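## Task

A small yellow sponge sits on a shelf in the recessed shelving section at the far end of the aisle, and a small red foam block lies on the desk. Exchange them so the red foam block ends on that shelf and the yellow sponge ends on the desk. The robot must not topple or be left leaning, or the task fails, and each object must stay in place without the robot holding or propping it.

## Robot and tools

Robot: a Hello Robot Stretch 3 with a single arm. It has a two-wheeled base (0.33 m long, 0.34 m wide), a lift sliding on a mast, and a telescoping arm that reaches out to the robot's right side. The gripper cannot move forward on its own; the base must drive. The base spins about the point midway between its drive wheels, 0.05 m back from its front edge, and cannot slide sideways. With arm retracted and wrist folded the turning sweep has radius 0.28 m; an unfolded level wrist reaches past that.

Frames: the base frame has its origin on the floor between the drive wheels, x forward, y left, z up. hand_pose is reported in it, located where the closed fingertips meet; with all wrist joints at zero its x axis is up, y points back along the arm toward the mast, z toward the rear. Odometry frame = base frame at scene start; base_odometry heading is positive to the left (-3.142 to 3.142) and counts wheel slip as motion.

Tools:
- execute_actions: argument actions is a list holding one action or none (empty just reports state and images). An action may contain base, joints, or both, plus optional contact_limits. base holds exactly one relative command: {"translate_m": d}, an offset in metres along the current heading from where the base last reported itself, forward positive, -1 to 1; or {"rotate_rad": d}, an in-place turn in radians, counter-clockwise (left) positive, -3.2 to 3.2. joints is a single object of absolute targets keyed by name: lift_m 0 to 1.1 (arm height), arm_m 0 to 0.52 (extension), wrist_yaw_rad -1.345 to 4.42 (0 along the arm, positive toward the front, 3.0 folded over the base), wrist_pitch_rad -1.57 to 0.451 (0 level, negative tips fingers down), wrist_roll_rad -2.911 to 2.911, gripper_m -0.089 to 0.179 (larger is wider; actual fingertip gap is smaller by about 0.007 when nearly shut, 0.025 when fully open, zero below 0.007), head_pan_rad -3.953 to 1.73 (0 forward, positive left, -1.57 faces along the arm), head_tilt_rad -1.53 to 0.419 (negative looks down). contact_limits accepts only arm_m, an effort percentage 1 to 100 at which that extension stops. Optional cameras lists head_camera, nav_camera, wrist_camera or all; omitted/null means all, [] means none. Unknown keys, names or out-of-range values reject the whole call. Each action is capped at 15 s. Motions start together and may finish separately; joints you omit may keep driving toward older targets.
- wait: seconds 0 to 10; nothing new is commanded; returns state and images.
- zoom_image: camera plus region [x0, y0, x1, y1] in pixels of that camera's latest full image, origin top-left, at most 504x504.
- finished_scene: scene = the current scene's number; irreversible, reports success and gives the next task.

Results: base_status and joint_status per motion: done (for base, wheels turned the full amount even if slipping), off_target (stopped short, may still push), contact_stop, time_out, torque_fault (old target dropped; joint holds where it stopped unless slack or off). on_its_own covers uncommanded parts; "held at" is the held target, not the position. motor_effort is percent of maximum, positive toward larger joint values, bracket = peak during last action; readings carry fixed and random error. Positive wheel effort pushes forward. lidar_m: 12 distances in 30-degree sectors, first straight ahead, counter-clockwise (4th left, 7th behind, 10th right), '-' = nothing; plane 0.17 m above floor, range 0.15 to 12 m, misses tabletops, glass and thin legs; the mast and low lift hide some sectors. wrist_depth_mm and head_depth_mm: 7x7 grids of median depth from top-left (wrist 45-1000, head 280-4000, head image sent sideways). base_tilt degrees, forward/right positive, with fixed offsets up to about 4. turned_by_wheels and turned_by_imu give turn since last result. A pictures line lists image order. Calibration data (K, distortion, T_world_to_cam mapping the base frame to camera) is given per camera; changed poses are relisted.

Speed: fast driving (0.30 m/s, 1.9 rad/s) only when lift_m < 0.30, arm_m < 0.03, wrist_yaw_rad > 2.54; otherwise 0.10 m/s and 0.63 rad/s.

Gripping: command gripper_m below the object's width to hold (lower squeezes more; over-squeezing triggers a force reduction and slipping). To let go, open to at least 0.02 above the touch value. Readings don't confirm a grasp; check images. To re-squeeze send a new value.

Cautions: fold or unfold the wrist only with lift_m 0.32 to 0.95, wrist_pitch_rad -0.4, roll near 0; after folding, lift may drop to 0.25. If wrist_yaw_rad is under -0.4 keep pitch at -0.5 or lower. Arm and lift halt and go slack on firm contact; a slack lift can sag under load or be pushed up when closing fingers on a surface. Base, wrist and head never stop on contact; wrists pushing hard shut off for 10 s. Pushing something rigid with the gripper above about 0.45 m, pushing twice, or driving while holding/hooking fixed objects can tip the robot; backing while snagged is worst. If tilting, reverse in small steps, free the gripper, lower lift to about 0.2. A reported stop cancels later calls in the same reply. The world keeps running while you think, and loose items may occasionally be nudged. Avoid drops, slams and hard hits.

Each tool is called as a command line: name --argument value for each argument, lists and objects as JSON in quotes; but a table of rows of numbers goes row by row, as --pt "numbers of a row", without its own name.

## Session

execute_actions --actions '[{"joints":{"head_tilt_rad":-0.4,"lift_m":0.25}}]'

Scene clock: 3.33 s.
base_odometry: x=+0.000 y=+0.000 heading=+0.000 (m, m, rad; odometry frame)
turned_by_wheels: +0.000 (rad since the last result)
turned_by_imu: +0.000 (rad since the last result)
base_tilt: forward=+0.7 right=+1.7 (deg)
lidar_m: 1.70 2.80 2.09 1.54 1.98 1.11 0.93 0.95 1.08 1.79 0.92 1.03
head_depth_mm: 1355 1391 1463 1584 1912 1787 1426 / 2570 1695 1719 1788 1827 1776 1412 / 2580 2765 3025 3232 2450 1805 1414 / 2527 2693 2870 3121 2440 1791 1411 / 2467 2625 2785 3039 2423 1764 1395 / 2390 2518 2729 2897 2374 1760 1379 / 2329 2438 2649 2813 2349 1754 1384
base_status: not commanded
joint_positions: lift_m=+0.250 arm_m=+0.001 wrist_yaw_rad=+2.823 wrist_pitch_rad=-0.474 wrist_roll_rad=-0.003 gripper_m=+0.037 head_pan_rad=+0.005 head_tilt_rad=-0.395
joint_status: all done
motor_effort: left_wheel=+0(0) right_wheel=+0(0) lift_m=+23(24) arm_m=+0(0) wrist_yaw_rad=+0(0) wrist_pitch_rad=+6(6) wrist_roll_rad=+0(0) gripper_m=+0(1) head_pan_rad=-1(0) head_tilt_rad=-3(20) (%)
hand_pose: x=+0.0466 y=+0.0606 z=+0.2505 quat_wxyz=(+0.273, +0.704, +0.056, +0.654) (m; base frame)
wrist_depth_mm: - - - - - - - / - - - - - - - / - 819 808 817 823 845 887 / - 646 644 651 669 649 676 / - 538 560 555 547 547 563 / 446 - - 463 468 461 464 / - - - 394 397 402 403
pictures: head_camera (sideways: a quarter turn clockwise sets it upright), nav_camera (sideways: a quarter turn counterclockwise sets it upright), wrist_camera
camera_calibration (this result's frames):
head_camera: T_world_to_cam=[[-0.36417, -0.0429117, -0.930343, 1.23204], [-0.00817192, 0.999047, -0.0428819, 0.0561038], [0.931297, -0.0080136, -0.364174, 0.421348], [0, 0, 0, 1]] pos_world=[0.0567317, 0.000195231, 1.30207]
nav_camera: T_world_to_cam=[[0.425521, -0.0283003, 0.904506, -1.14182], [0.0191162, -0.999007, -0.0402502, 0.0966023], [0.904747, 0.034418, -0.424557, 0.506372], [0, 0, 0, 1]] pos_world=[0.0258843, 0.046764, 1.25166]
wrist_camera: T_world_to_cam=[[0.934947, -0.354749, 0.00525906, -0.0344346], [-0.209048, -0.562805, -0.799719, 0.278859], [0.286659, 0.746595, -0.600352, 0.257662], [0, 0, 0, 1]] pos_world=[0.0166283, -0.0476415, 0.377878]
Images, in order (width x height): head_camera 896x504, nav_camera 672x504, wrist_camera 644x364.

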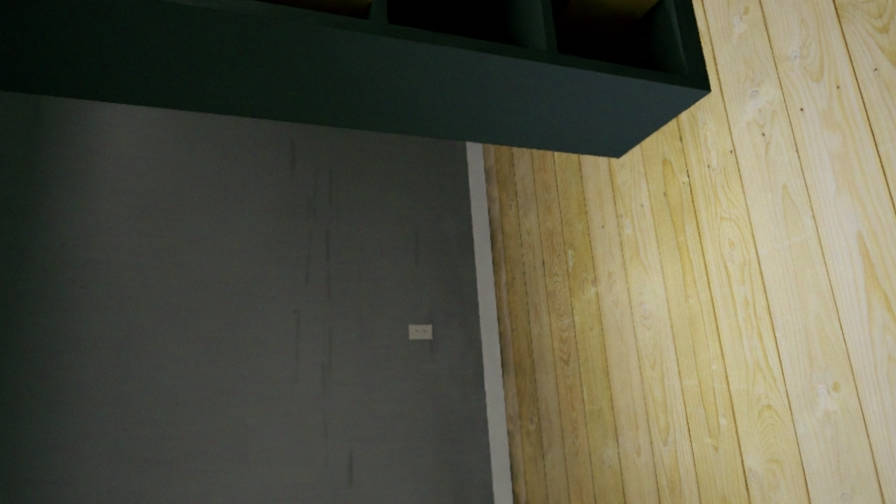

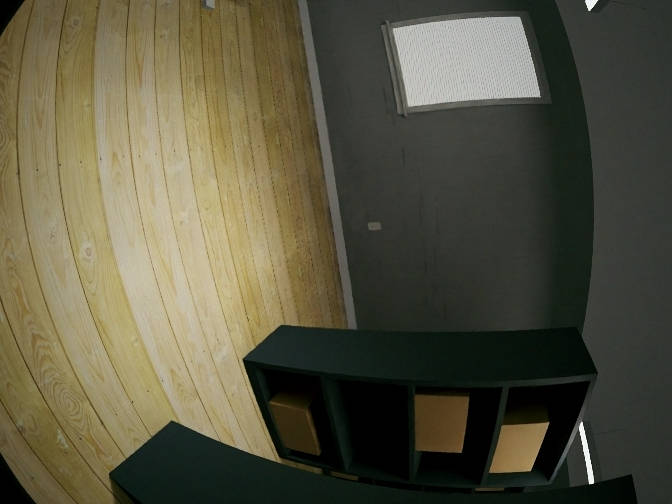

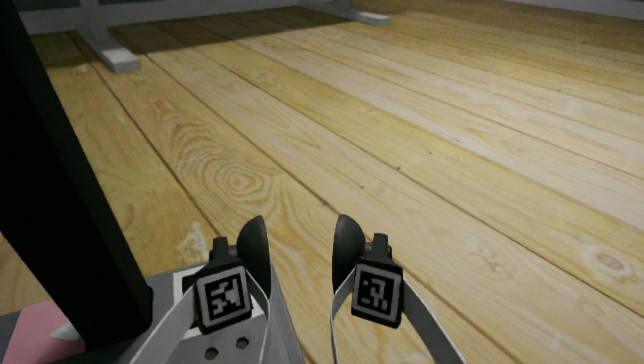

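execute_actions --actions '[{"joints":{"head_pan_rad":1.3}}]' --cameras '["head_camera","nav_camera"]'

Scene clock: 5.77 s.
base_odometry: x=+0.000 y=+0.000 heading=+0.000 (m, m, rad; odometry frame)
turned_by_wheels: +0.000 (rad since the last result)
turned_by_imu: +0.000 (rad since the last result)
base_tilt: forward=+0.8 right=+1.7 (deg)
lidar_m: 1.71 2.81 2.09 1.54 1.98 1.10 0.94 0.95 1.08 1.79 0.93 1.03
head_depth_mm: 2493 2729 3001 3297 2496 1808 1423 / 2357 2520 2752 3026 2517 1799 1417 / 2158 2343 2523 2206 2321 1790 1412 / 1992 2159 2316 2017 2416 1789 1401 / 1903 2000 2167 1809 2403 1768 1400 / 1782 1894 2004 1657 2281 1763 1393 / 1684 1787 1897 1609 2129 1721 1380
base_status: not commanded
joint_positions: lift_m=+0.250 arm_m=+0.001 wrist_yaw_rad=+2.823 wrist_pitch_rad=-0.474 wrist_roll_rad=-0.003 gripper_m=+0.037 head_pan_rad=+1.293 head_tilt_rad=-0.395
joint_status: all done
motor_effort: left_wheel=-1(0) right_wheel=+0(0) lift_m=+23(22) arm_m=+0(0) wrist_yaw_rad=+1(1) wrist_pitch_rad=+6(6) wrist_roll_rad=+0(0) gripper_m=+1(0) head_pan_rad=+4(44) head_tilt_rad=-2(2) (%)
hand_pose: x=+0.0466 y=+0.0606 z=+0.2505 quat_wxyz=(+0.273, +0.704, +0.056, +0.654) (m; base frame)
wrist_depth_mm: - - - - - - - / - - - - - - - / - 832 833 840 830 836 854 / - 646 642 645 647 650 674 / - 532 559 564 529 550 558 / 455 - - 459 467 473 466 / - - - 404 397 399 404
pictures: head_camera (sideways: a quarter turn clockwise sets it upright), nav_camera (sideways: a quarter turn counterclockwise sets it upright)
camera_calibration (this result's frames):
head_camera: T_world_to_cam=[[-0.060342, -0.361731, -0.930328, 1.23017], [-0.961705, 0.270713, -0.0428817, 0.0619202], [0.267363, 0.892113, -0.364214, 0.42545], [0, 0, 0, 1]] pos_world=[0.0200301, 0.0486781, 1.30207]
nav_camera: T_world_to_cam=[[0.145836, 0.400791, 0.904488, -1.14009], [0.964717, -0.260195, -0.0402508, 0.0908349], [0.219211, 0.878445, -0.424596, 0.510605], [0, 0, 0, 1]] pos_world=[-0.0332936, 0.0320367, 1.25166]
Images, in order (width x height): head_camera 896x504, nav_camera 672x504.

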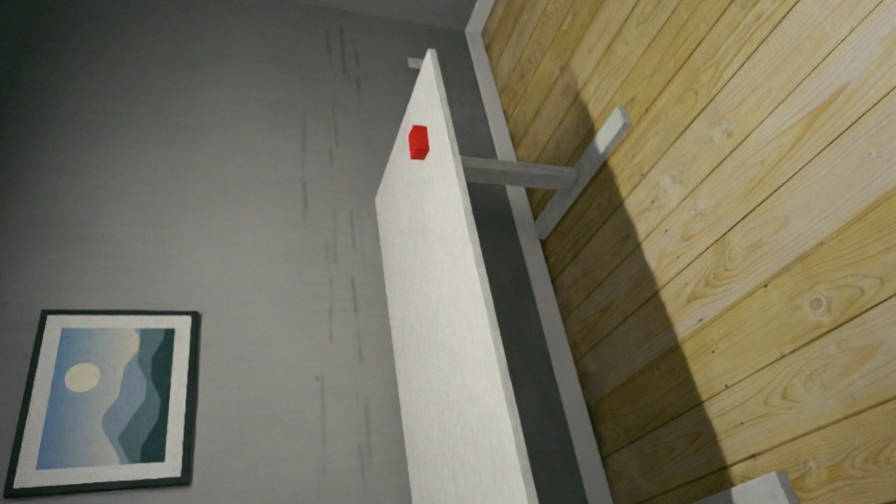

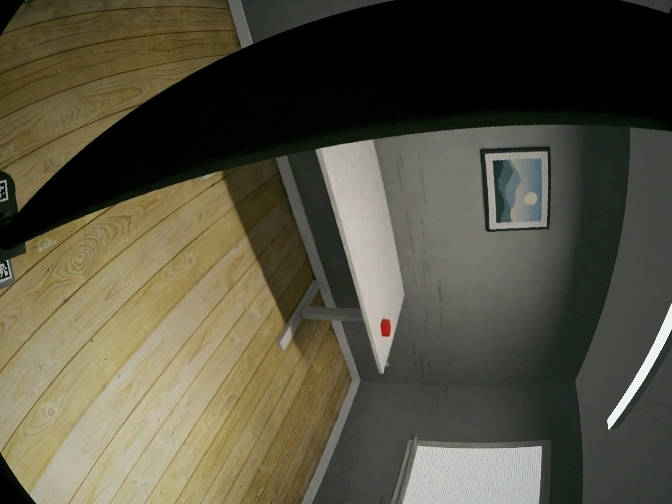

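execute_actions --actions '[{"base":{"rotate_rad":0.754},"joints":{"wrist_pitch_rad":-0.4}}]' --cameras '[]'

execute_actions --actions '[{"base":{"translate_m":1.0}}]' --cameras '[]'

execute_actions --actions '[{"base":{"translate_m":0.56}}]' --cameras '[]'

execute_actions --actions '[{"base":{"rotate_rad":2.72},"joints":{"head_pan_rad":-1.57,"head_tilt_rad":-0.7}}]' --cameras '[]'

execute_actions --actions '[{"joints":{"lift_m":0.9}}]' --cameras '[]'

execute_actions --actions '[{"joints":{"wrist_yaw_rad":0,"gripper_m":0.17}}]'

Scene clock: 13.83 s.
base_odometry: x=+0.000 y=+0.000 heading=+0.754 (m, m, rad; odometry frame)
turned_by_wheels: +0.754 (rad since the last result)
turned_by_imu: +0.758 (rad since the last result)
base_tilt: forward=+0.7 right=+1.7 (deg)
lidar_m: 2.86 2.09 1.54 1.46 0.99 0.93 0.97 1.26 0.92 0.93 1.53 2.80
head_depth_mm: 1631 1727 1831 1777 2151 1804 1425 / 1658 1760 1900 1751 2113 1755 1416 / 1695 1798 1911 2080 2196 1809 1410 / 1711 1863 1985 2117 2263 1783 1387 / 1761 1882 2007 2169 2261 1758 1394 / 1793 1911 2075 2203 2307 1734 1394 / 1708 1765 1848 1924 2007 1751 1371
base_status: done
joint_positions: lift_m=+0.250 arm_m=+0.001 wrist_yaw_rad=+2.823 wrist_pitch_rad=-0.422 wrist_roll_rad=-0.003 gripper_m=+0.037 head_pan_rad=+1.293 head_tilt_rad=-0.396
joint_status: all done
motor_effort: left_wheel=-3(12) right_wheel=+3(10) lift_m=+23(22) arm_m=+0(1) wrist_yaw_rad=+1(0) wrist_pitch_rad=+9(10) wrist_roll_rad=+0(0) gripper_m=+0(0) head_pan_rad=+3(4) head_tilt_rad=-2(2) (%)
hand_pose: x=+0.0488 y=+0.0672 z=+0.2620 quat_wxyz=(+0.256, +0.705, +0.037, +0.661) (m; base frame)
wrist_depth_mm: - - - - - - - / - - - - - - - / 942 921 948 927 954 921 989 / - 698 711 717 739 708 734 / - 571 607 605 580 588 595 / - 497 - 492 492 488 489 / - - - 425 422 427 426
pictures: none
No camera images: the call's "cameras" was empty. Leave "cameras" out to get every camera's image.

Scene clock: 18.83 s.
base_odometry: x=+0.729 y=+0.684 heading=+0.754 (m, m, rad; odometry frame)
turned_by_wheels: +0.000 (rad since the last result)
turned_by_imu: +0.007 (rad since the last result)
base_tilt: forward=+0.7 right=+1.7 (deg)
lidar_m: 1.95 1.21 1.54 1.29 1.96 1.83 1.88 1.43 1.38 1.39 2.01 1.90
head_depth_mm: 1242 1323 1425 1504 1107 918 1425 / 1264 1335 1442 1536 1099 1599 1419 / 1284 1373 1486 1563 1080 1653 1409 / 1295 1416 1511 1585 1079 1665 1395 / 1350 1447 1549 1620 1069 1706 1395 / 1382 1472 1575 1656 1061 1717 1384 / 1416 1499 1622 1644 1053 1577 1383
base_status: done
joint_positions: lift_m=+0.250 arm_m=+0.001 wrist_yaw_rad=+2.823 wrist_pitch_rad=-0.421 wrist_roll_rad=-0.003 gripper_m=+0.037 head_pan_rad=+1.293 head_tilt_rad=-0.396
joint_status: not commanded
motor_effort: left_wheel=-3(10) right_wheel=+3(9) lift_m=+24(23) arm_m=+1(0) wrist_yaw_rad=+0(0) wrist_pitch_rad=+9(10) wrist_roll_rad=+0(0) gripper_m=+0(0) head_pan_rad=+3(4) head_tilt_rad=-1(2) (%)
hand_pose: x=+0.0489 y=+0.0673 z=+0.2622 quat_wxyz=(+0.256, +0.705, +0.037, +0.661) (m; base frame)
wrist_depth_mm: - - - - - - - / - - - - - - - / 919 955 930 964 947 933 955 / - 706 710 708 700 711 732 / - 570 588 589 575 594 572 / - 498 - 491 496 501 491 / - - - 417 417 417 424
pictures: none
No camera images: the call's "cameras" was empty. Leave "cameras" out to get every camera's image.

Scene clock: 22.33 s.
base_odometry: x=+1.137 y=+1.068 heading=+0.754 (m, m, rad; odometry frame)
turned_by_wheels: +0.000 (rad since the last result)
turned_by_imu: +0.004 (rad since the last result)
base_tilt: forward=+0.7 right=+1.6 (deg)
lidar_m: 1.44 1.37 0.85 1.32 1.74 2.33 2.37 1.78 1.60 2.12 1.48 1.40
head_depth_mm: 1047 1113 1181 1269 1362 1424 675 / 1062 1132 1207 1296 1098 802 669 / 1091 1151 1230 1331 1094 792 690 / 1103 1180 1258 1361 1078 760 1275 / 1117 1205 1288 1380 1067 788 1271 / 1130 1226 1319 1408 1055 783 1300 / 1152 1265 1356 1436 1056 776 1335
base_status: done
joint_positions: lift_m=+0.250 arm_m=+0.001 wrist_yaw_rad=+2.823 wrist_pitch_rad=-0.421 wrist_roll_rad=-0.003 gripper_m=+0.037 head_pan_rad=+1.293 head_tilt_rad=-0.396
joint_status: not commanded
motor_effort: left_wheel=-4(9) right_wheel=+3(9) lift_m=+23(23) arm_m=+0(0) wrist_yaw_rad=+0(1) wrist_pitch_rad=+9(9) wrist_roll_rad=+0(0) gripper_m=+0(0) head_pan_rad=+3(4) head_tilt_rad=-3(2) (%)
hand_pose: x=+0.0489 y=+0.0673 z=+0.2623 quat_wxyz=(+0.256, +0.705, +0.037, +0.661) (m; base frame)
wrist_depth_mm: - - - - - - - / - - - - - - - / 990 938 944 910 931 951 949 / - 720 706 691 724 736 737 / - 577 600 602 590 576 574 / - 495 - 492 500 484 494 / - - - 425 420 423 425
pictures: none
No camera images: the call's "cameras" was empty. Leave "cameras" out to get every camera's image.

Scene clock: 25.27 s.
base_odometry: x=+1.137 y=+1.068 heading=-2.810 (m, m, rad; odometry frame)
turned_by_wheels: +2.720 (rad since the last result)
turned_by_imu: +2.732 (rad since the last result)
base_tilt: forward=+0.7 right=+1.7 (deg)
lidar_m: 2.33 2.47 1.78 1.60 1.90 1.44 1.40 1.47 1.33 0.85 1.36 1.45
head_depth_mm: 1051 1177 1329 1540 1680 1401 1182 / 1058 1194 1343 1483 797 1400 1179 / 1064 1188 1287 953 794 1389 1175 / 1079 1195 1289 940 789 1359 1171 / 1083 1210 1295 939 781 1388 1169 / 1091 1223 1277 929 779 1369 1163 / 1100 1233 1280 928 800 1360 1158
base_status: done
joint_positions: lift_m=+0.250 arm_m=+0.001 wrist_yaw_rad=+2.823 wrist_pitch_rad=-0.421 wrist_roll_rad=-0.003 gripper_m=+0.037 head_pan_rad=-1.563 head_tilt_rad=-0.692
joint_status: all done
motor_effort: left_wheel=-2(11) right_wheel=+2(9) lift_m=+22(23) arm_m=+0(0) wrist_yaw_rad=+0(1) wrist_pitch_rad=+9(9) wrist_roll_rad=+0(0) gripper_m=+0(0) head_pan_rad=-4(42) head_tilt_rad=-4(23) (%)
hand_pose: x=+0.0489 y=+0.0673 z=+0.2623 quat_wxyz=(+0.256, +0.705, +0.037, +0.661) (m; base frame)
wrist_depth_mm: - - - - - - - / - - - - - - - / 947 942 940 923 982 949 964 / - 713 726 714 731 739 716 / - 569 605 603 589 601 603 / - 493 - 492 499 481 493 / - - - 419 417 421 419
pictures: none
No camera images: the call's "cameras" was empty. Leave "cameras" out to get every camera's image.

Scene clock: 32.00 s.
base_odometry: x=+1.137 y=+1.068 heading=-2.810 (m, m, rad; odometry frame)
turned_by_wheels: +0.000 (rad since the last result)
turned_by_imu: +0.000 (rad since the last result)
base_tilt: forward=+0.7 right=+1.9 (deg)
lidar_m: 2.33 2.47 1.78 1.60 1.91 1.44 1.40 1.48 1.33 0.85 1.36 1.46
head_depth_mm: 1051 1179 1329 1532 1696 - - / 1060 1188 1330 1474 797 - 1105 / 1059 1192 1277 946 792 - - / 1077 1202 1296 947 790 - - / 1083 1210 1286 939 787 - 1115 / 1089 1219 1266 931 782 1389 1141 / 1094 1238 1265 922 800 1365 1161
base_status: not commanded
joint_positions: lift_m=+0.900 arm_m=+0.001 wrist_yaw_rad=+2.823 wrist_pitch_rad=-0.420 wrist_roll_rad=-0.003 gripper_m=+0.037 head_pan_rad=-1.563 head_tilt_rad=-0.692
joint_status: all done
motor_effort: left_wheel=-3(3) right_wheel=+2(3) lift_m=+32(32) arm_m=+1(0) wrist_yaw_rad=+0(0) wrist_pitch_rad=+9(9) wrist_roll_rad=+0(0) gripper_m=+0(0) head_pan_rad=-4(3) head_tilt_rad=-3(3) (%)
hand_pose: x=+0.0489 y=+0.0673 z=+0.9119 quat_wxyz=(+0.256, +0.705, +0.037, +0.661) (m; base frame)
wrist_depth_mm: - - - - - - - / - - - - - - - / - - - - - - - / - - - - - - - / - - - - - - - / - - - - - - - / - - - - - - -
pictures: none
No camera images: the call's "cameras" was empty. Leave "cameras" out to get every camera's image.

Scene clock: 34.43 s.
base_odometry: x=+1.137 y=+1.068 heading=-2.810 (m, m, rad; odometry frame)
turned_by_wheels: +0.000 (rad since the last result)
turned_by_imu: +0.000 (rad since the last result)
base_tilt: forward=+0.7 right=+1.7 (deg)
lidar_m: 2.33 2.47 1.78 1.60 1.91 1.44 1.40 1.47 1.33 0.85 1.36 1.45
head_depth_mm: 1049 1173 1337 1541 1708 - - / 1059 1181 1344 1483 823 - - / 1070 1195 1290 950 790 - - / 1072 1211 1291 946 791 - 1172 / 1083 1207 1289 930 797 1365 1164 / 1088 1221 1271 928 792 1369 1172 / 1096 1230 1252 924 799 1363 1160
base_status: not commanded
joint_positions: lift_m=+0.900 arm_m=+0.001 wrist_yaw_rad=+0.002 wrist_pitch_rad=-0.420 wrist_roll_rad=-0.003 gripper_m=+0.170 head_pan_rad=-1.563 head_tilt_rad=-0.692
joint_status: all done
motor_effort: left_wheel=-4(2) right_wheel=+2(3) lift_m=+32(30) arm_m=+0(1) wrist_yaw_rad=-2(1) wrist_pitch_rad=+9(9) wrist_roll_rad=+0(0) gripper_m=+0(91) head_pan_rad=-4(4) head_tilt_rad=-3(4) (%)
hand_pose: x=-0.0211 y=-0.3696 z=+0.9119 quat_wxyz=(+0.693, +0.149, -0.690, -0.147) (m; base frame)
wrist_depth_mm: 973 953 997 981 984 962 947 / - - - - - - - / 728 757 772 779 - - - / 568 573 534 588 - - - / 457 471 470 473 496 - - / - 409 415 411 409 - - / - - - - - - -
pictures: head_camera (sideways: a quarter turn clockwise sets it upright), nav_camera (sideways: a quarter turn counterclockwise sets it upright), wrist_camera
camera_calibration (this result's frames):
head_camera: T_world_to_cam=[[-0.0461311, 0.620289, -0.783016, 1.03797], [0.998917, 0.0238692, -0.0399421, 0.0461172], [-0.00608563, -0.78401, -0.620718, 0.760866], [0, 0, 0, 1]] pos_world=[0.00644555, -0.0484116, 1.28687]
nav_camera: T_world_to_cam=[[-0.0249577, -0.671644, 0.740453, -0.925178], [-0.999035, -0.0100108, -0.042754, 0.106057], [0.036128, -0.740806, -0.670746, 0.831969], [0, 0, 0, 1]] pos_world=[0.0528066, -0.00400055, 1.24763]
wrist_camera: T_world_to_cam=[[-0.999091, 0.0425282, 0.00286323, -0.0189328], [0.0212908, 0.55611, -0.830836, 0.998384], [-0.0369262, -0.83002, -0.55651, 0.365836], [0, 0, 0, 1]] pos_world=[-0.0266631, -0.250755, 1.03314]
Images, in order (width x height): head_camera 896x504, nav_camera 672x504, wrist_camera 644x364.

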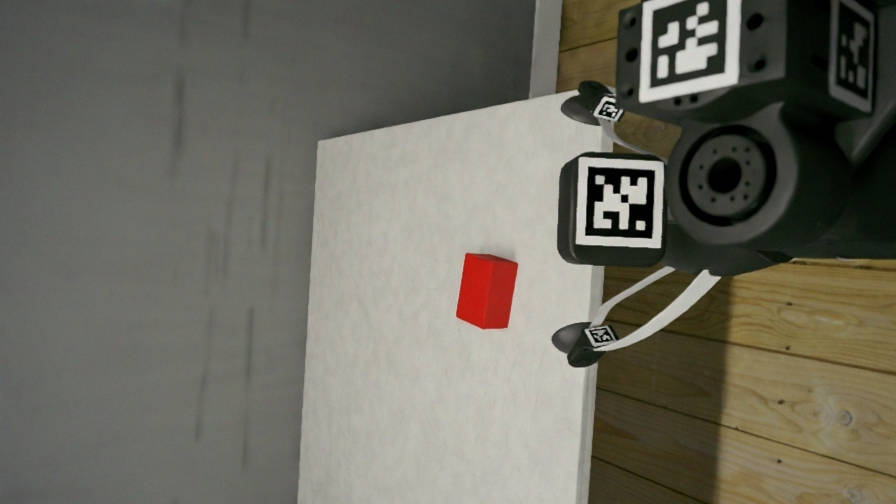

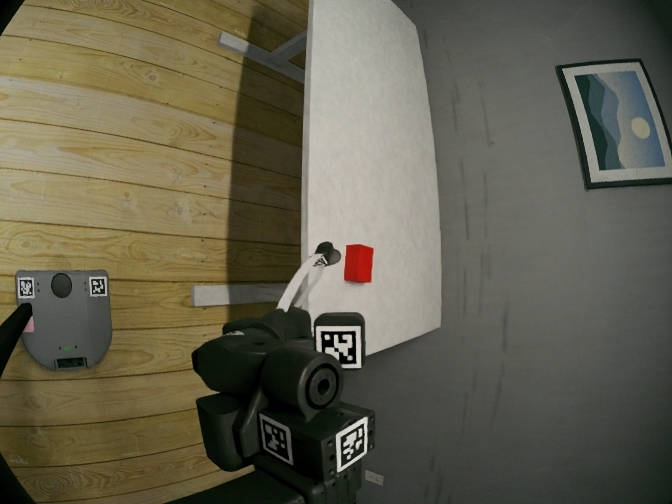

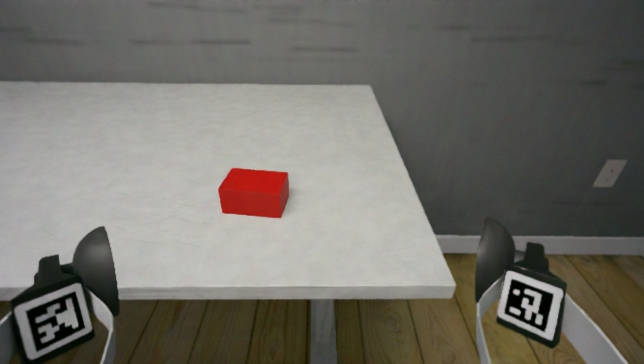

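execute_actions --actions '[{"base":{"translate_m":0.07},"joints":{"arm_m":0.2,"lift_m":0.73}}]' --cameras '["wrist_camera"]'

Scene clock: 39.17 s.
base_odometry: x=+1.071 y=+1.045 heading=-2.810 (m, m, rad; odometry frame)
turned_by_wheels: +0.000 (rad since the last result)
turned_by_imu: +0.000 (rad since the last result)
base_tilt: forward=+0.7 right=+1.8 (deg)
lidar_m: 2.26 2.40 1.75 1.59 2.00 1.51 1.47 1.55 1.33 0.86 1.36 1.40
head_depth_mm: 1055 1178 1337 1533 1563 1439 - / 1060 1199 1308 952 798 - 1177 / 1069 1196 1299 947 - 1301 1166 / 1073 1217 1294 945 812 1341 1173 / 1080 1222 1278 935 786 1378 1171 / 1092 1224 1276 928 801 1366 1162 / 1100 1231 1269 922 800 1364 1157
base_status: done
joint_positions: lift_m=+0.730 arm_m=+0.200 wrist_yaw_rad=+0.001 wrist_pitch_rad=-0.420 wrist_roll_rad=-0.003 gripper_m=+0.170 head_pan_rad=-1.563 head_tilt_rad=-0.692
joint_status: all done
motor_effort: left_wheel=-3(5) right_wheel=+3(6) lift_m=+22(29) arm_m=+5(5) wrist_yaw_rad=-1(3) wrist_pitch_rad=+9(9) wrist_roll_rad=+0(0) gripper_m=+0(0) head_pan_rad=-3(3) head_tilt_rad=-4(2) (%)
hand_pose: x=-0.0214 y=-0.5688 z=+0.7423 quat_wxyz=(+0.693, +0.148, -0.690, -0.147) (m; base frame)
wrist_depth_mm: 776 756 784 787 797 808 808 / 484 502 508 512 509 849 858 / 343 339 327 243 354 357 947 / 263 267 242 230 271 273 274 / 213 214 216 217 220 227 220 / - 182 182 182 184 - 184 / - 156 156 157 157 154 158
pictures: wrist_camera
camera_calibration (this result's frames):
wrist_camera: T_world_to_cam=[[-0.999034, 0.0438429, 0.00286179, -0.00952239], [0.0220226, 0.556055, -0.830854, 0.968227], [-0.0380183, -0.829988, -0.556484, 0.106119], [0, 0, 0, 1]] pos_world=[-0.0268016, -0.449893, 0.863535]
Images, in order (width x height): wrist_camera 644x364.

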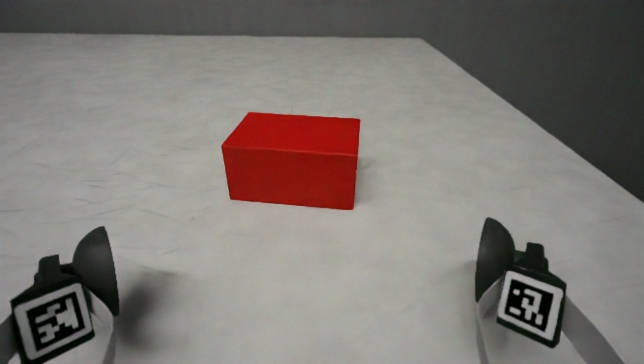

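execute_actions --actions '[{"joints":{"arm_m":0.3}}]' --cameras '[]'

execute_actions --actions '[{"joints":{"gripper_m":0.055}}]' --cameras '["wrist_camera"]'

execute_actions --actions '[{"joints":{"lift_m":0.78}}]' --cameras '[]'

execute_actions --actions '[{"base":{"translate_m":0.2},"joints":{"arm_m":0,"wrist_yaw_rad":2.75,"head_pan_rad":0,"head_tilt_rad":-0.6}}]' --cameras '[]'

execute_actions --actions '[{"base":{"translate_m":0.28},"joints":{"lift_m":0.28}}]' --cameras '[]'

execute_actions --actions '[{"base":{"rotate_rad":1.57}}]' --cameras '[]'

execute_actions --actions '[{"base":{"translate_m":0.8}}]'

Scene clock: 46.20 s.
base_odometry: x=+1.071 y=+1.045 heading=-2.810 (m, m, rad; odometry frame)
turned_by_wheels: +0.000 (rad since the last result)
turned_by_imu: +0.000 (rad since the last result)
base_tilt: forward=+0.9 right=+1.8 (deg)
lidar_m: 2.26 2.39 1.75 1.59 2.00 1.51 1.47 1.55 1.33 0.86 1.36 1.40
head_depth_mm: 1055 1180 1335 1535 1568 1418 - / 1062 1192 1294 993 799 - 1160 / 1072 1191 1295 989 1556 1359 1178 / 1076 1207 1289 981 1179 1383 1167 / 1081 1212 1275 942 783 1371 1166 / 1097 1225 1267 932 802 1379 1164 / 1104 1234 1271 923 799 1372 1156
base_status: not commanded
joint_positions: lift_m=+0.730 arm_m=+0.300 wrist_yaw_rad=+0.001 wrist_pitch_rad=-0.420 wrist_roll_rad=-0.003 gripper_m=+0.170 head_pan_rad=-1.563 head_tilt_rad=-0.692
joint_status: all done
motor_effort: left_wheel=-2(3) right_wheel=+3(2) lift_m=+23(22) arm_m=+5(6) wrist_yaw_rad=-1(1) wrist_pitch_rad=+9(9) wrist_roll_rad=+0(0) gripper_m=+0(1) head_pan_rad=-3(4) head_tilt_rad=-3(4) (%)
hand_pose: x=-0.0214 y=-0.6688 z=+0.7423 quat_wxyz=(+0.693, +0.148, -0.690, -0.147) (m; base frame)
wrist_depth_mm: 696 681 674 693 683 703 703 / 489 491 499 511 516 745 755 / 343 345 349 346 354 354 825 / 265 263 267 269 271 270 274 / 214 214 149 150 209 227 220 / - 180 141 135 177 - 183 / - 155 155 149 157 153 159
pictures: none
No camera images: the call's "cameras" was empty. Leave "cameras" out to get every camera's image.

Scene clock: 47.83 s.
base_odometry: x=+1.071 y=+1.045 heading=-2.810 (m, m, rad; odometry frame)
turned_by_wheels: +0.000 (rad since the last result)
turned_by_imu: +0.000 (rad since the last result)
base_tilt: forward=+0.7 right=+1.8 (deg)
lidar_m: 2.26 2.40 1.75 1.59 2.00 1.52 1.47 1.55 1.33 0.86 1.36 1.40
head_depth_mm: 1053 1173 1336 1533 1555 1418 - / 1060 1183 1292 998 798 - 1154 / 1071 1207 1289 989 1545 1356 1173 / 1072 1203 1304 983 1175 1384 1172 / 1088 1211 1284 933 782 1375 1167 / 1093 1224 1270 933 802 1368 1165 / 1093 1236 1267 923 798 1365 1154
base_status: not commanded
joint_positions: lift_m=+0.730 arm_m=+0.300 wrist_yaw_rad=+0.001 wrist_pitch_rad=-0.420 wrist_roll_rad=-0.003 gripper_m=+0.056 head_pan_rad=-1.563 head_tilt_rad=-0.692
joint_status: all done
motor_effort: left_wheel=-3(2) right_wheel=+2(3) lift_m=+24(23) arm_m=+6(5) wrist_yaw_rad=-1(2) wrist_pitch_rad=+9(9) wrist_roll_rad=+0(0) gripper_m=-20(99) head_pan_rad=-4(4) head_tilt_rad=-3(3) (%)
hand_pose: x=-0.0214 y=-0.6688 z=+0.7423 quat_wxyz=(+0.693, +0.148, -0.690, -0.147) (m; base frame)
wrist_depth_mm: 688 696 691 692 681 690 706 / 484 488 494 507 504 770 788 / 339 345 346 344 352 356 835 / 263 268 266 267 271 270 270 / 212 213 147 147 157 219 220 / 180 188 140 136 133 183 185 / 159 152 153 151 152 158 158
pictures: wrist_camera
camera_calibration (this result's frames):
wrist_camera: T_world_to_cam=[[-0.999034, 0.0438575, 0.00286151, -0.00513136], [0.0220308, 0.556051, -0.830856, 1.02383], [-0.0380304, -0.82999, -0.55648, 0.0231154], [0, 0, 0, 1]] pos_world=[-0.0268031, -0.549892, 0.863536]
Images, in order (width x height): wrist_camera 644x364.

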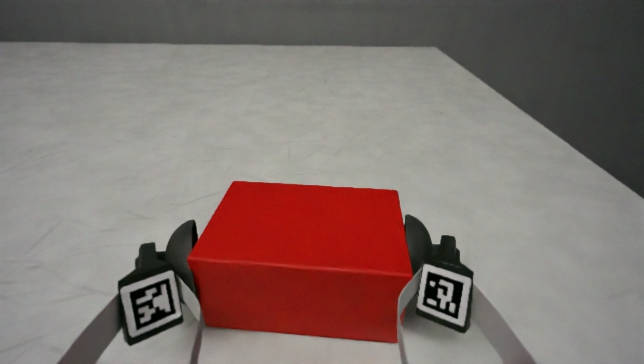

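Scene clock: 49.13 s.
base_odometry: x=+1.071 y=+1.045 heading=-2.810 (m, m, rad; odometry frame)
turned_by_wheels: +0.000 (rad since the last result)
turned_by_imu: +0.000 (rad since the last result)
base_tilt: forward=+0.6 right=+1.7 (deg)
lidar_m: 2.26 2.39 1.75 1.59 2.00 1.51 1.47 1.54 1.33 0.86 1.36 1.40
head_depth_mm: 1054 1183 1341 1530 1662 - - / 1061 1184 1295 1034 - 1401 1163 / 1070 1196 1288 1064 1005 1360 1171 / 1078 1202 1282 1018 788 1383 1168 / 1087 1214 1291 935 780 1390 1165 / 1090 1232 1273 927 802 1370 1157 / 1104 1239 1264 924 799 1360 1156
base_status: not commanded
joint_positions: lift_m=+0.780 arm_m=+0.300 wrist_yaw_rad=+0.001 wrist_pitch_rad=-0.420 wrist_roll_rad=-0.003 gripper_m=+0.056 head_pan_rad=-1.563 head_tilt_rad=-0.692
joint_status: all done
motor_effort: left_wheel=-3(2) right_wheel=+2(3) lift_m=+31(33) arm_m=+4(5) wrist_yaw_rad=-1(0) wrist_pitch_rad=+9(9) wrist_roll_rad=+0(0) gripper_m=-21(21) head_pan_rad=-4(4) head_tilt_rad=-3(3) (%)
hand_pose: x=-0.0214 y=-0.6688 z=+0.7919 quat_wxyz=(+0.693, +0.148, -0.690, -0.147) (m; base frame)
wrist_depth_mm: 694 683 691 712 712 710 694 / 672 674 658 697 685 760 769 / 458 459 473 472 484 802 822 / 356 355 354 356 359 364 926 / 286 287 147 148 158 293 974 / 239 247 140 136 133 244 248 / 211 202 203 199 204 211 213
pictures: none
No camera images: the call's "cameras" was empty. Leave "cameras" out to get every camera's image.

Scene clock: 52.57 s.
base_odometry: x=+0.882 y=+0.980 heading=-2.810 (m, m, rad; odometry frame)
turned_by_wheels: +0.000 (rad since the last result)
turned_by_imu: +0.001 (rad since the last result)
base_tilt: forward=+0.9 right=+1.5 (deg)
lidar_m: 2.06 2.19 1.67 1.59 1.67 1.72 1.67 1.76 0.91 1.31 1.25 1.27
head_depth_mm: 1724 1888 2117 2318 1867 1494 1237 / 1697 1903 2128 2304 1863 1479 1235 / 1721 1895 2113 2336 1834 1476 1225 / 1701 1892 2102 2348 1831 1466 1221 / 1734 1925 2149 2317 1818 1460 1211 / 1730 1934 2173 2337 1802 1455 1209 / 1757 1968 2190 2364 1796 1446 1199
base_status: done
joint_positions: lift_m=+0.780 arm_m=+0.001 wrist_yaw_rad=+2.748 wrist_pitch_rad=-0.420 wrist_roll_rad=-0.003 gripper_m=+0.056 head_pan_rad=-0.007 head_tilt_rad=-0.606
joint_status: all done
motor_effort: left_wheel=-3(4) right_wheel=+2(8) lift_m=+32(32) arm_m=-3(5) wrist_yaw_rad=+1(5) wrist_pitch_rad=+9(9) wrist_roll_rad=+0(0) gripper_m=-20(20) head_pan_rad=+4(44) head_tilt_rad=+2(11) (%)
hand_pose: x=+0.0646 y=+0.0612 z=+0.7919 quat_wxyz=(+0.280, +0.706, +0.010, +0.651) (m; base frame)
wrist_depth_mm: - - - - - - - / - - - - - - - / - - - - - - - / - - - - - - - / - - 147 147 158 - - / - - 140 136 133 - - / - 987 - 945 977 - -
pictures: none
No camera images: the call's "cameras" was empty. Leave "cameras" out to get every camera's image.

Scene clock: 57.93 s.
base_odometry: x=+0.617 y=+0.888 heading=-2.810 (m, m, rad; odometry frame)
turned_by_wheels: +0.000 (rad since the last result)
turned_by_imu: +0.002 (rad since the last result)
base_tilt: forward=+0.8 right=+1.6 (deg)
lidar_m: 1.78 1.90 1.61 1.59 1.65 2.00 1.95 1.79 1.04 1.32 1.07 1.84
head_depth_mm: 1467 1633 1811 2062 1858 1489 1239 / 1473 1625 1810 2050 1872 1492 1226 / 1475 1633 1805 2043 1842 1486 1224 / 1485 1628 1835 2051 1837 1481 1227 / 1487 1645 1841 2080 1834 1462 1216 / 1488 1666 1854 2101 1812 1445 1210 / 1519 1692 1902 2112 1789 1450 1202
base_status: done
joint_positions: lift_m=+0.280 arm_m=+0.001 wrist_yaw_rad=+2.748 wrist_pitch_rad=-0.420 wrist_roll_rad=-0.003 gripper_m=+0.056 head_pan_rad=-0.007 head_tilt_rad=-0.606
joint_status: all done
motor_effort: left_wheel=-3(6) right_wheel=+2(5) lift_m=+23(27) arm_m=-3(4) wrist_yaw_rad=+3(3) wrist_pitch_rad=+9(9) wrist_roll_rad=+0(0) gripper_m=-20(20) head_pan_rad=+3(3) head_tilt_rad=+2(1) (%)
hand_pose: x=+0.0646 y=+0.0612 z=+0.2923 quat_wxyz=(+0.280, +0.706, +0.010, +0.651) (m; base frame)
wrist_depth_mm: - - - - - - - / - - - - - - - / - 989 - - - - - / 752 774 767 785 785 813 777 / 635 614 147 148 158 631 636 / - 529 140 135 133 529 531 / - - 154 431 440 453 452
pictures: none
No camera images: the call's "cameras" was empty. Leave "cameras" out to get every camera's image.

Scene clock: 60.13 s.
base_odometry: x=+0.617 y=+0.888 heading=-1.240 (m, m, rad; odometry frame)
turned_by_wheels: +1.570 (rad since the last result)
turned_by_imu: +1.576 (rad since the last result)
base_tilt: forward=+0.6 right=+1.6 (deg)
lidar_m: 1.59 1.66 2.00 1.95 1.79 1.04 1.32 1.08 1.84 1.78 1.90 1.61
head_depth_mm: 1285 1408 1574 1753 1871 1481 1234 / 1636 1462 1590 1787 1875 1469 1223 / 2874 3067 3028 2264 1826 1480 1228 / 2910 3237 3409 2444 1826 1460 1228 / 2830 2363 2589 2339 1842 1459 1207 / 1369 1482 1645 1844 1820 1444 1207 / 1318 1473 1637 1866 1800 1455 1201
base_status: done
joint_positions: lift_m=+0.280 arm_m=+0.001 wrist_yaw_rad=+2.749 wrist_pitch_rad=-0.420 wrist_roll_rad=-0.003 gripper_m=+0.056 head_pan_rad=-0.007 head_tilt_rad=-0.606
joint_status: not commanded
motor_effort: left_wheel=-2(10) right_wheel=+2(10) lift_m=+22(23) arm_m=-3(3) wrist_yaw_rad=+3(1) wrist_pitch_rad=+9(9) wrist_roll_rad=+0(0) gripper_m=-20(20) head_pan_rad=+4(3) head_tilt_rad=+2(1) (%)
hand_pose: x=+0.0646 y=+0.0612 z=+0.2923 quat_wxyz=(+0.280, +0.706, +0.010, +0.651) (m; base frame)
wrist_depth_mm: - - - - - - - / - - - - - - - / - - - 980 - - - / 759 755 768 776 769 777 782 / 652 621 148 147 157 626 631 / - 532 140 135 132 531 525 / - - 155 423 447 455 459
pictures: none
No camera images: the call's "cameras" was empty. Leave "cameras" out to get every camera's image.

Scene clock: 64.63 s.
base_odometry: x=+0.877 y=+0.132 heading=-1.240 (m, m, rad; odometry frame)
turned_by_wheels: +0.000 (rad since the last result)
turned_by_imu: +0.005 (rad since the last result)
base_tilt: forward=+0.7 right=+1.7 (deg)
lidar_m: 1.17 0.85 1.96 1.91 2.01 1.76 2.12 1.80 1.87 1.84 1.04 0.82
head_depth_mm: 1338 1429 1037 889 962 1130 1238 / 2120 1561 1624 1452 1399 1232 1238 / 2206 2413 2698 2348 1840 1477 1228 / 2206 2467 2770 2435 1851 1463 1224 / 2239 2452 2706 2345 1825 1456 1217 / 1350 1411 1710 1543 1547 1401 1210 / 1327 875 897 931 1039 1210 1203
base_status: done
joint_positions: lift_m=+0.280 arm_m=+0.001 wrist_yaw_rad=+2.749 wrist_pitch_rad=-0.420 wrist_roll_rad=-0.003 gripper_m=+0.056 head_pan_rad=-0.007 head_tilt_rad=-0.605
joint_status: not commanded
motor_effort: left_wheel=-3(7) right_wheel=+3(9) lift_m=+23(23) arm_m=-3(3) wrist_yaw_rad=+1(1) wrist_pitch_rad=+9(9) wrist_roll_rad=+0(0) gripper_m=-20(20) head_pan_rad=+3(3) head_tilt_rad=+2(3) (%)
hand_pose: x=+0.0645 y=+0.0613 z=+0.2923 quat_wxyz=(+0.280, +0.706, +0.010, +0.651) (m; base frame)
wrist_depth_mm: - - - - - 812 663 / - - - - - 855 706 / - - - - - 905 780 / 763 752 762 775 776 808 769 / 640 606 147 148 157 624 632 / - 540 140 136 133 525 540 / - - 154 431 437 462 459
pictures: head_camera (sideways: a quarter turn clockwise sets it upright), nav_camera (sideways: a quarter turn counterclockwise sets it upright), wrist_camera
camera_calibration (this result's frames):
head_camera: T_world_to_cam=[[-0.550778, -0.0374316, -0.833812, 1.10727], [-0.00556216, 0.999136, -0.0411793, 0.0538598], [0.834633, -0.0180429, -0.550511, 0.664403], [0, 0, 0, 1]] pos_world=[0.0556252, -0.000378842, 1.29123]
nav_camera: T_world_to_cam=[[0.604571, -0.0344338, 0.795807, -1.00117], [-0.00108452, -0.9991, -0.0424062, 0.0995211], [0.796551, 0.0247745, -0.604064, 0.740589], [0, 0, 0, 1]] pos_world=[0.0154683, 0.0466097, 1.24832]
wrist_camera: T_world_to_cam=[[0.905907, -0.423467, 0.00287124, -0.0443226], [-0.233491, -0.505133, -0.830857, 0.323614], [0.353291, 0.752009, -0.556479, 0.2597], [0, 0, 0, 1]] pos_world=[0.0239636, -0.0505977, 0.413521]
Images, in order (width x height): head_camera 896x504, nav_camera 672x504, wrist_camera 644x364.

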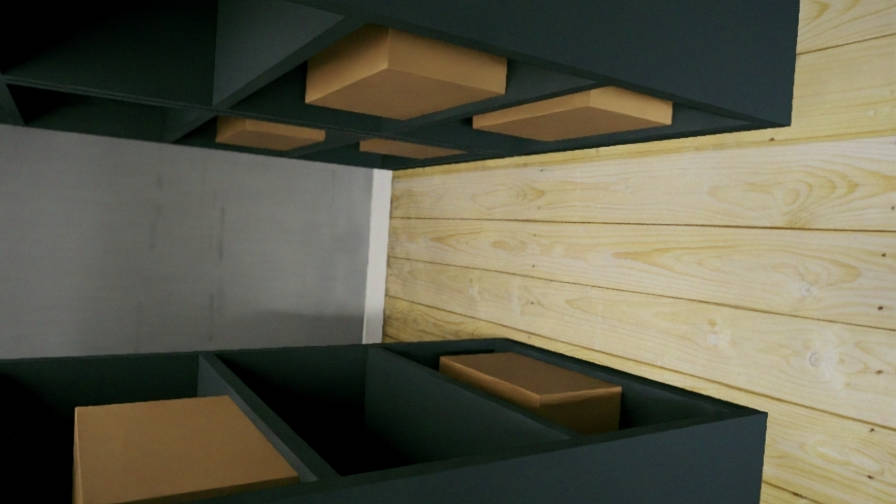

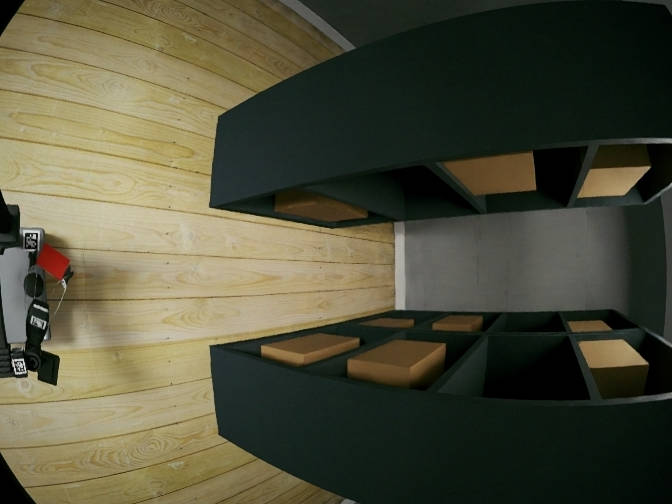

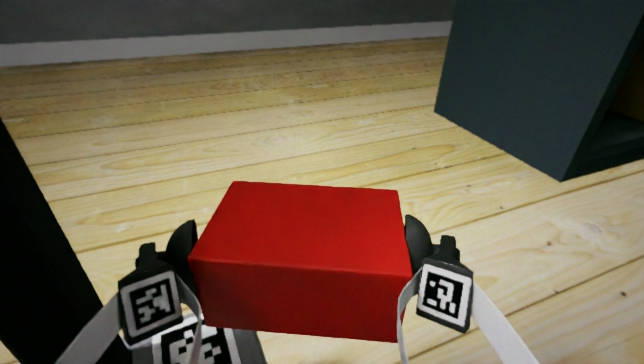

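execute_actions --actions '[{"base":{"rotate_rad":-0.035}}]' --cameras '[]'

execute_actions --actions '[{"base":{"translate_m":1.0}}]' --cameras '[]'

execute_actions --actions '[{"base":{"translate_m":1.0},"joints":{"head_pan_rad":1.5}}]' --cameras '["head_camera","nav_camera"]'

Scene clock: 68.47 s.
base_odometry: x=+0.877 y=+0.132 heading=-1.275 (m, m, rad; odometry frame)
turned_by_wheels: -0.035 (rad since the last result)
turned_by_imu: -0.035 (rad since the last result)
base_tilt: forward=+0.7 right=+1.6 (deg)
lidar_m: 1.21 0.85 1.98 1.91 2.00 1.76 2.12 1.79 1.88 1.84 1.92 0.82
head_depth_mm: 1355 1447 853 865 982 1148 1234 / 1396 1480 1426 1274 1225 1218 1230 / 2241 2406 2650 2222 1782 1477 1235 / 2246 2459 2779 2480 1832 1470 1222 / 2222 2463 2753 2427 1818 1456 1216 / 1408 1486 1722 1604 1600 1421 1209 / 1311 970 1679 1334 1041 1188 1205
base_status: done
joint_positions: lift_m=+0.280 arm_m=+0.001 wrist_yaw_rad=+2.749 wrist_pitch_rad=-0.420 wrist_roll_rad=-0.003 gripper_m=+0.056 head_pan_rad=-0.007 head_tilt_rad=-0.605
joint_status: not commanded
motor_effort: left_wheel=+1(3) right_wheel=-1(2) lift_m=+22(23) arm_m=-3(3) wrist_yaw_rad=+2(2) wrist_pitch_rad=+9(9) wrist_roll_rad=+0(0) gripper_m=-20(20) head_pan_rad=+3(3) head_tilt_rad=+2(2) (%)
hand_pose: x=+0.0645 y=+0.0613 z=+0.2923 quat_wxyz=(+0.280, +0.706, +0.010, +0.651) (m; base frame)
wrist_depth_mm: - - - - - 819 666 / - - - - - 853 747 / 977 - - 991 - 871 838 / 758 754 778 775 795 807 796 / 642 601 147 148 157 640 640 / - 532 140 136 132 514 535 / - - 155 426 444 456 456
pictures: none
No camera images: the call's "cameras" was empty. Leave "cameras" out to get every camera's image.

Scene clock: 73.57 s.
base_odometry: x=+1.168 y=-0.825 heading=-1.275 (m, m, rad; odometry frame)
turned_by_wheels: +0.000 (rad since the last result)
turned_by_imu: +0.007 (rad since the last result)
base_tilt: forward=+0.8 right=+1.7 (deg)
lidar_m: 1.61 0.47 0.35 0.46 0.55 2.76 2.73 2.56 0.35 0.31 0.32 0.45
head_depth_mm: 1291 1388 1034 1183 851 875 1050 / 1319 1441 1546 1379 1316 1263 1147 / 1343 1487 1661 1866 1856 1470 1225 / 1357 1498 1665 1886 1837 1463 1220 / 1342 1504 1676 1905 1827 1452 1208 / 1355 1514 1704 1908 1807 1445 1205 / 1359 1518 1693 1912 1683 1015 1094
base_status: done
joint_positions: lift_m=+0.280 arm_m=+0.001 wrist_yaw_rad=+2.749 wrist_pitch_rad=-0.420 wrist_roll_rad=-0.003 gripper_m=+0.056 head_pan_rad=-0.007 head_tilt_rad=-0.605
joint_status: not commanded
motor_effort: left_wheel=+0(9) right_wheel=+0(4) lift_m=+23(23) arm_m=-3(3) wrist_yaw_rad=+1(1) wrist_pitch_rad=+9(9) wrist_roll_rad=+0(0) gripper_m=-20(20) head_pan_rad=+3(3) head_tilt_rad=+2(3) (%)
hand_pose: x=+0.0645 y=+0.0613 z=+0.2923 quat_wxyz=(+0.280, +0.706, +0.011, +0.651) (m; base frame)
wrist_depth_mm: 631 686 562 439 472 546 590 / 661 727 545 426 482 550 - / 611 767 699 464 535 660 - / 598 612 574 483 600 708 798 / 529 505 147 147 158 640 647 / - 437 140 136 133 529 529 / - - 155 422 435 457 459
pictures: none
No camera images: the call's "cameras" was empty. Leave "cameras" out to get every camera's image.

Scene clock: 78.67 s.
base_odometry: x=+1.459 y=-1.782 heading=-1.275 (m, m, rad; odometry frame)
turned_by_wheels: +0.000 (rad since the last result)
turned_by_imu: +0.007 (rad since the last result)
base_tilt: forward=+0.8 right=+1.6 (deg)
lidar_m: 0.63 0.66 0.79 0.76 0.44 0.43 1.24 0.45 0.35 0.34 0.36 0.65
head_depth_mm: 995 1086 877 1337 1135 1242 1233 / 984 1094 864 1333 1126 1194 1230 / 986 1086 851 1329 1124 1178 1226 / 982 1080 904 1325 1093 1229 1214 / 977 1083 891 1324 1106 1370 1214 / 973 1081 882 1286 1097 1300 1209 / 840 854 803 873 987 1062 1137
base_status: done
joint_positions: lift_m=+0.280 arm_m=+0.001 wrist_yaw_rad=+2.749 wrist_pitch_rad=-0.420 wrist_roll_rad=-0.003 gripper_m=+0.056 head_pan_rad=+1.493 head_tilt_rad=-0.605
joint_status: all done
motor_effort: left_wheel=-1(9) right_wheel=+0(6) lift_m=+23(22) arm_m=-3(3) wrist_yaw_rad=+3(2) wrist_pitch_rad=+9(9) wrist_roll_rad=+0(0) gripper_m=-20(20) head_pan_rad=+3(40) head_tilt_rad=+2(2) (%)
hand_pose: x=+0.0645 y=+0.0613 z=+0.2923 quat_wxyz=(+0.280, +0.706, +0.011, +0.651) (m; base frame)
wrist_depth_mm: 979 - 755 825 876 665 520 / 855 - 810 892 942 681 532 / 736 805 851 920 951 717 547 / 721 750 769 777 780 733 570 / 631 628 147 148 158 632 572 / - 525 140 135 132 525 526 / - - 154 427 435 446 458
pictures: head_camera (sideways: a quarter turn clockwise sets it upright), nav_camera (sideways: a quarter turn counterclockwise sets it upright)
camera_calibration (this result's frames):
head_camera: T_world_to_cam=[[-0.00170632, -0.551917, -0.833897, 1.10403], [-0.997015, 0.0653035, -0.0411812, 0.0599102], [0.077185, 0.831338, -0.550381, 0.668854], [0, 0, 0, 1]] pos_world=[0.0099897, 0.0493753, 1.29124]
nav_camera: T_world_to_cam=[[0.0772055, 0.600484, 0.795901, -0.998075], [0.996509, -0.0719179, -0.0424053, 0.0934346], [0.0317758, 0.796396, -0.60394, 0.745093], [0, 0, 0, 1]] pos_world=[-0.0397275, 0.012658, 1.24832]
Images, in order (width x height): head_camera 896x504, nav_camera 672x504.

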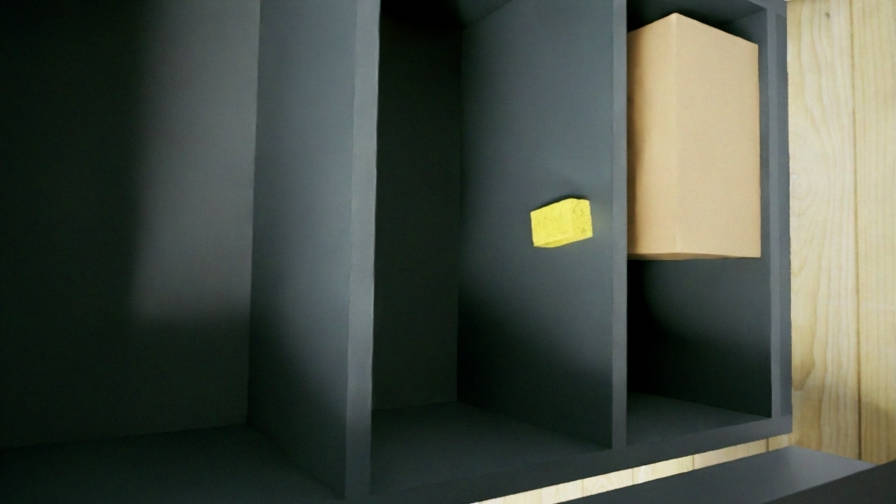

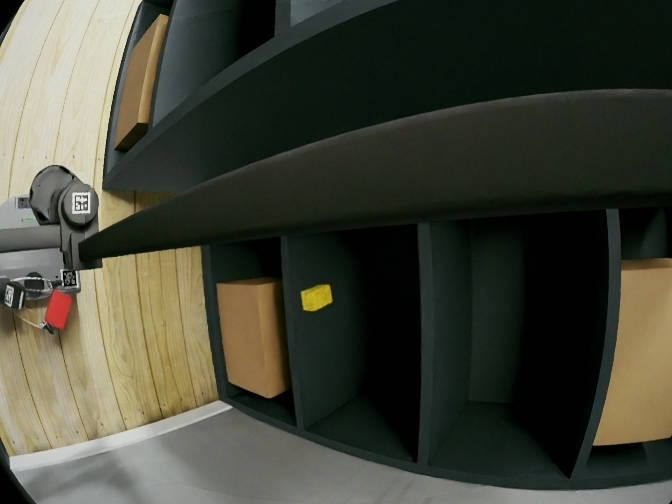

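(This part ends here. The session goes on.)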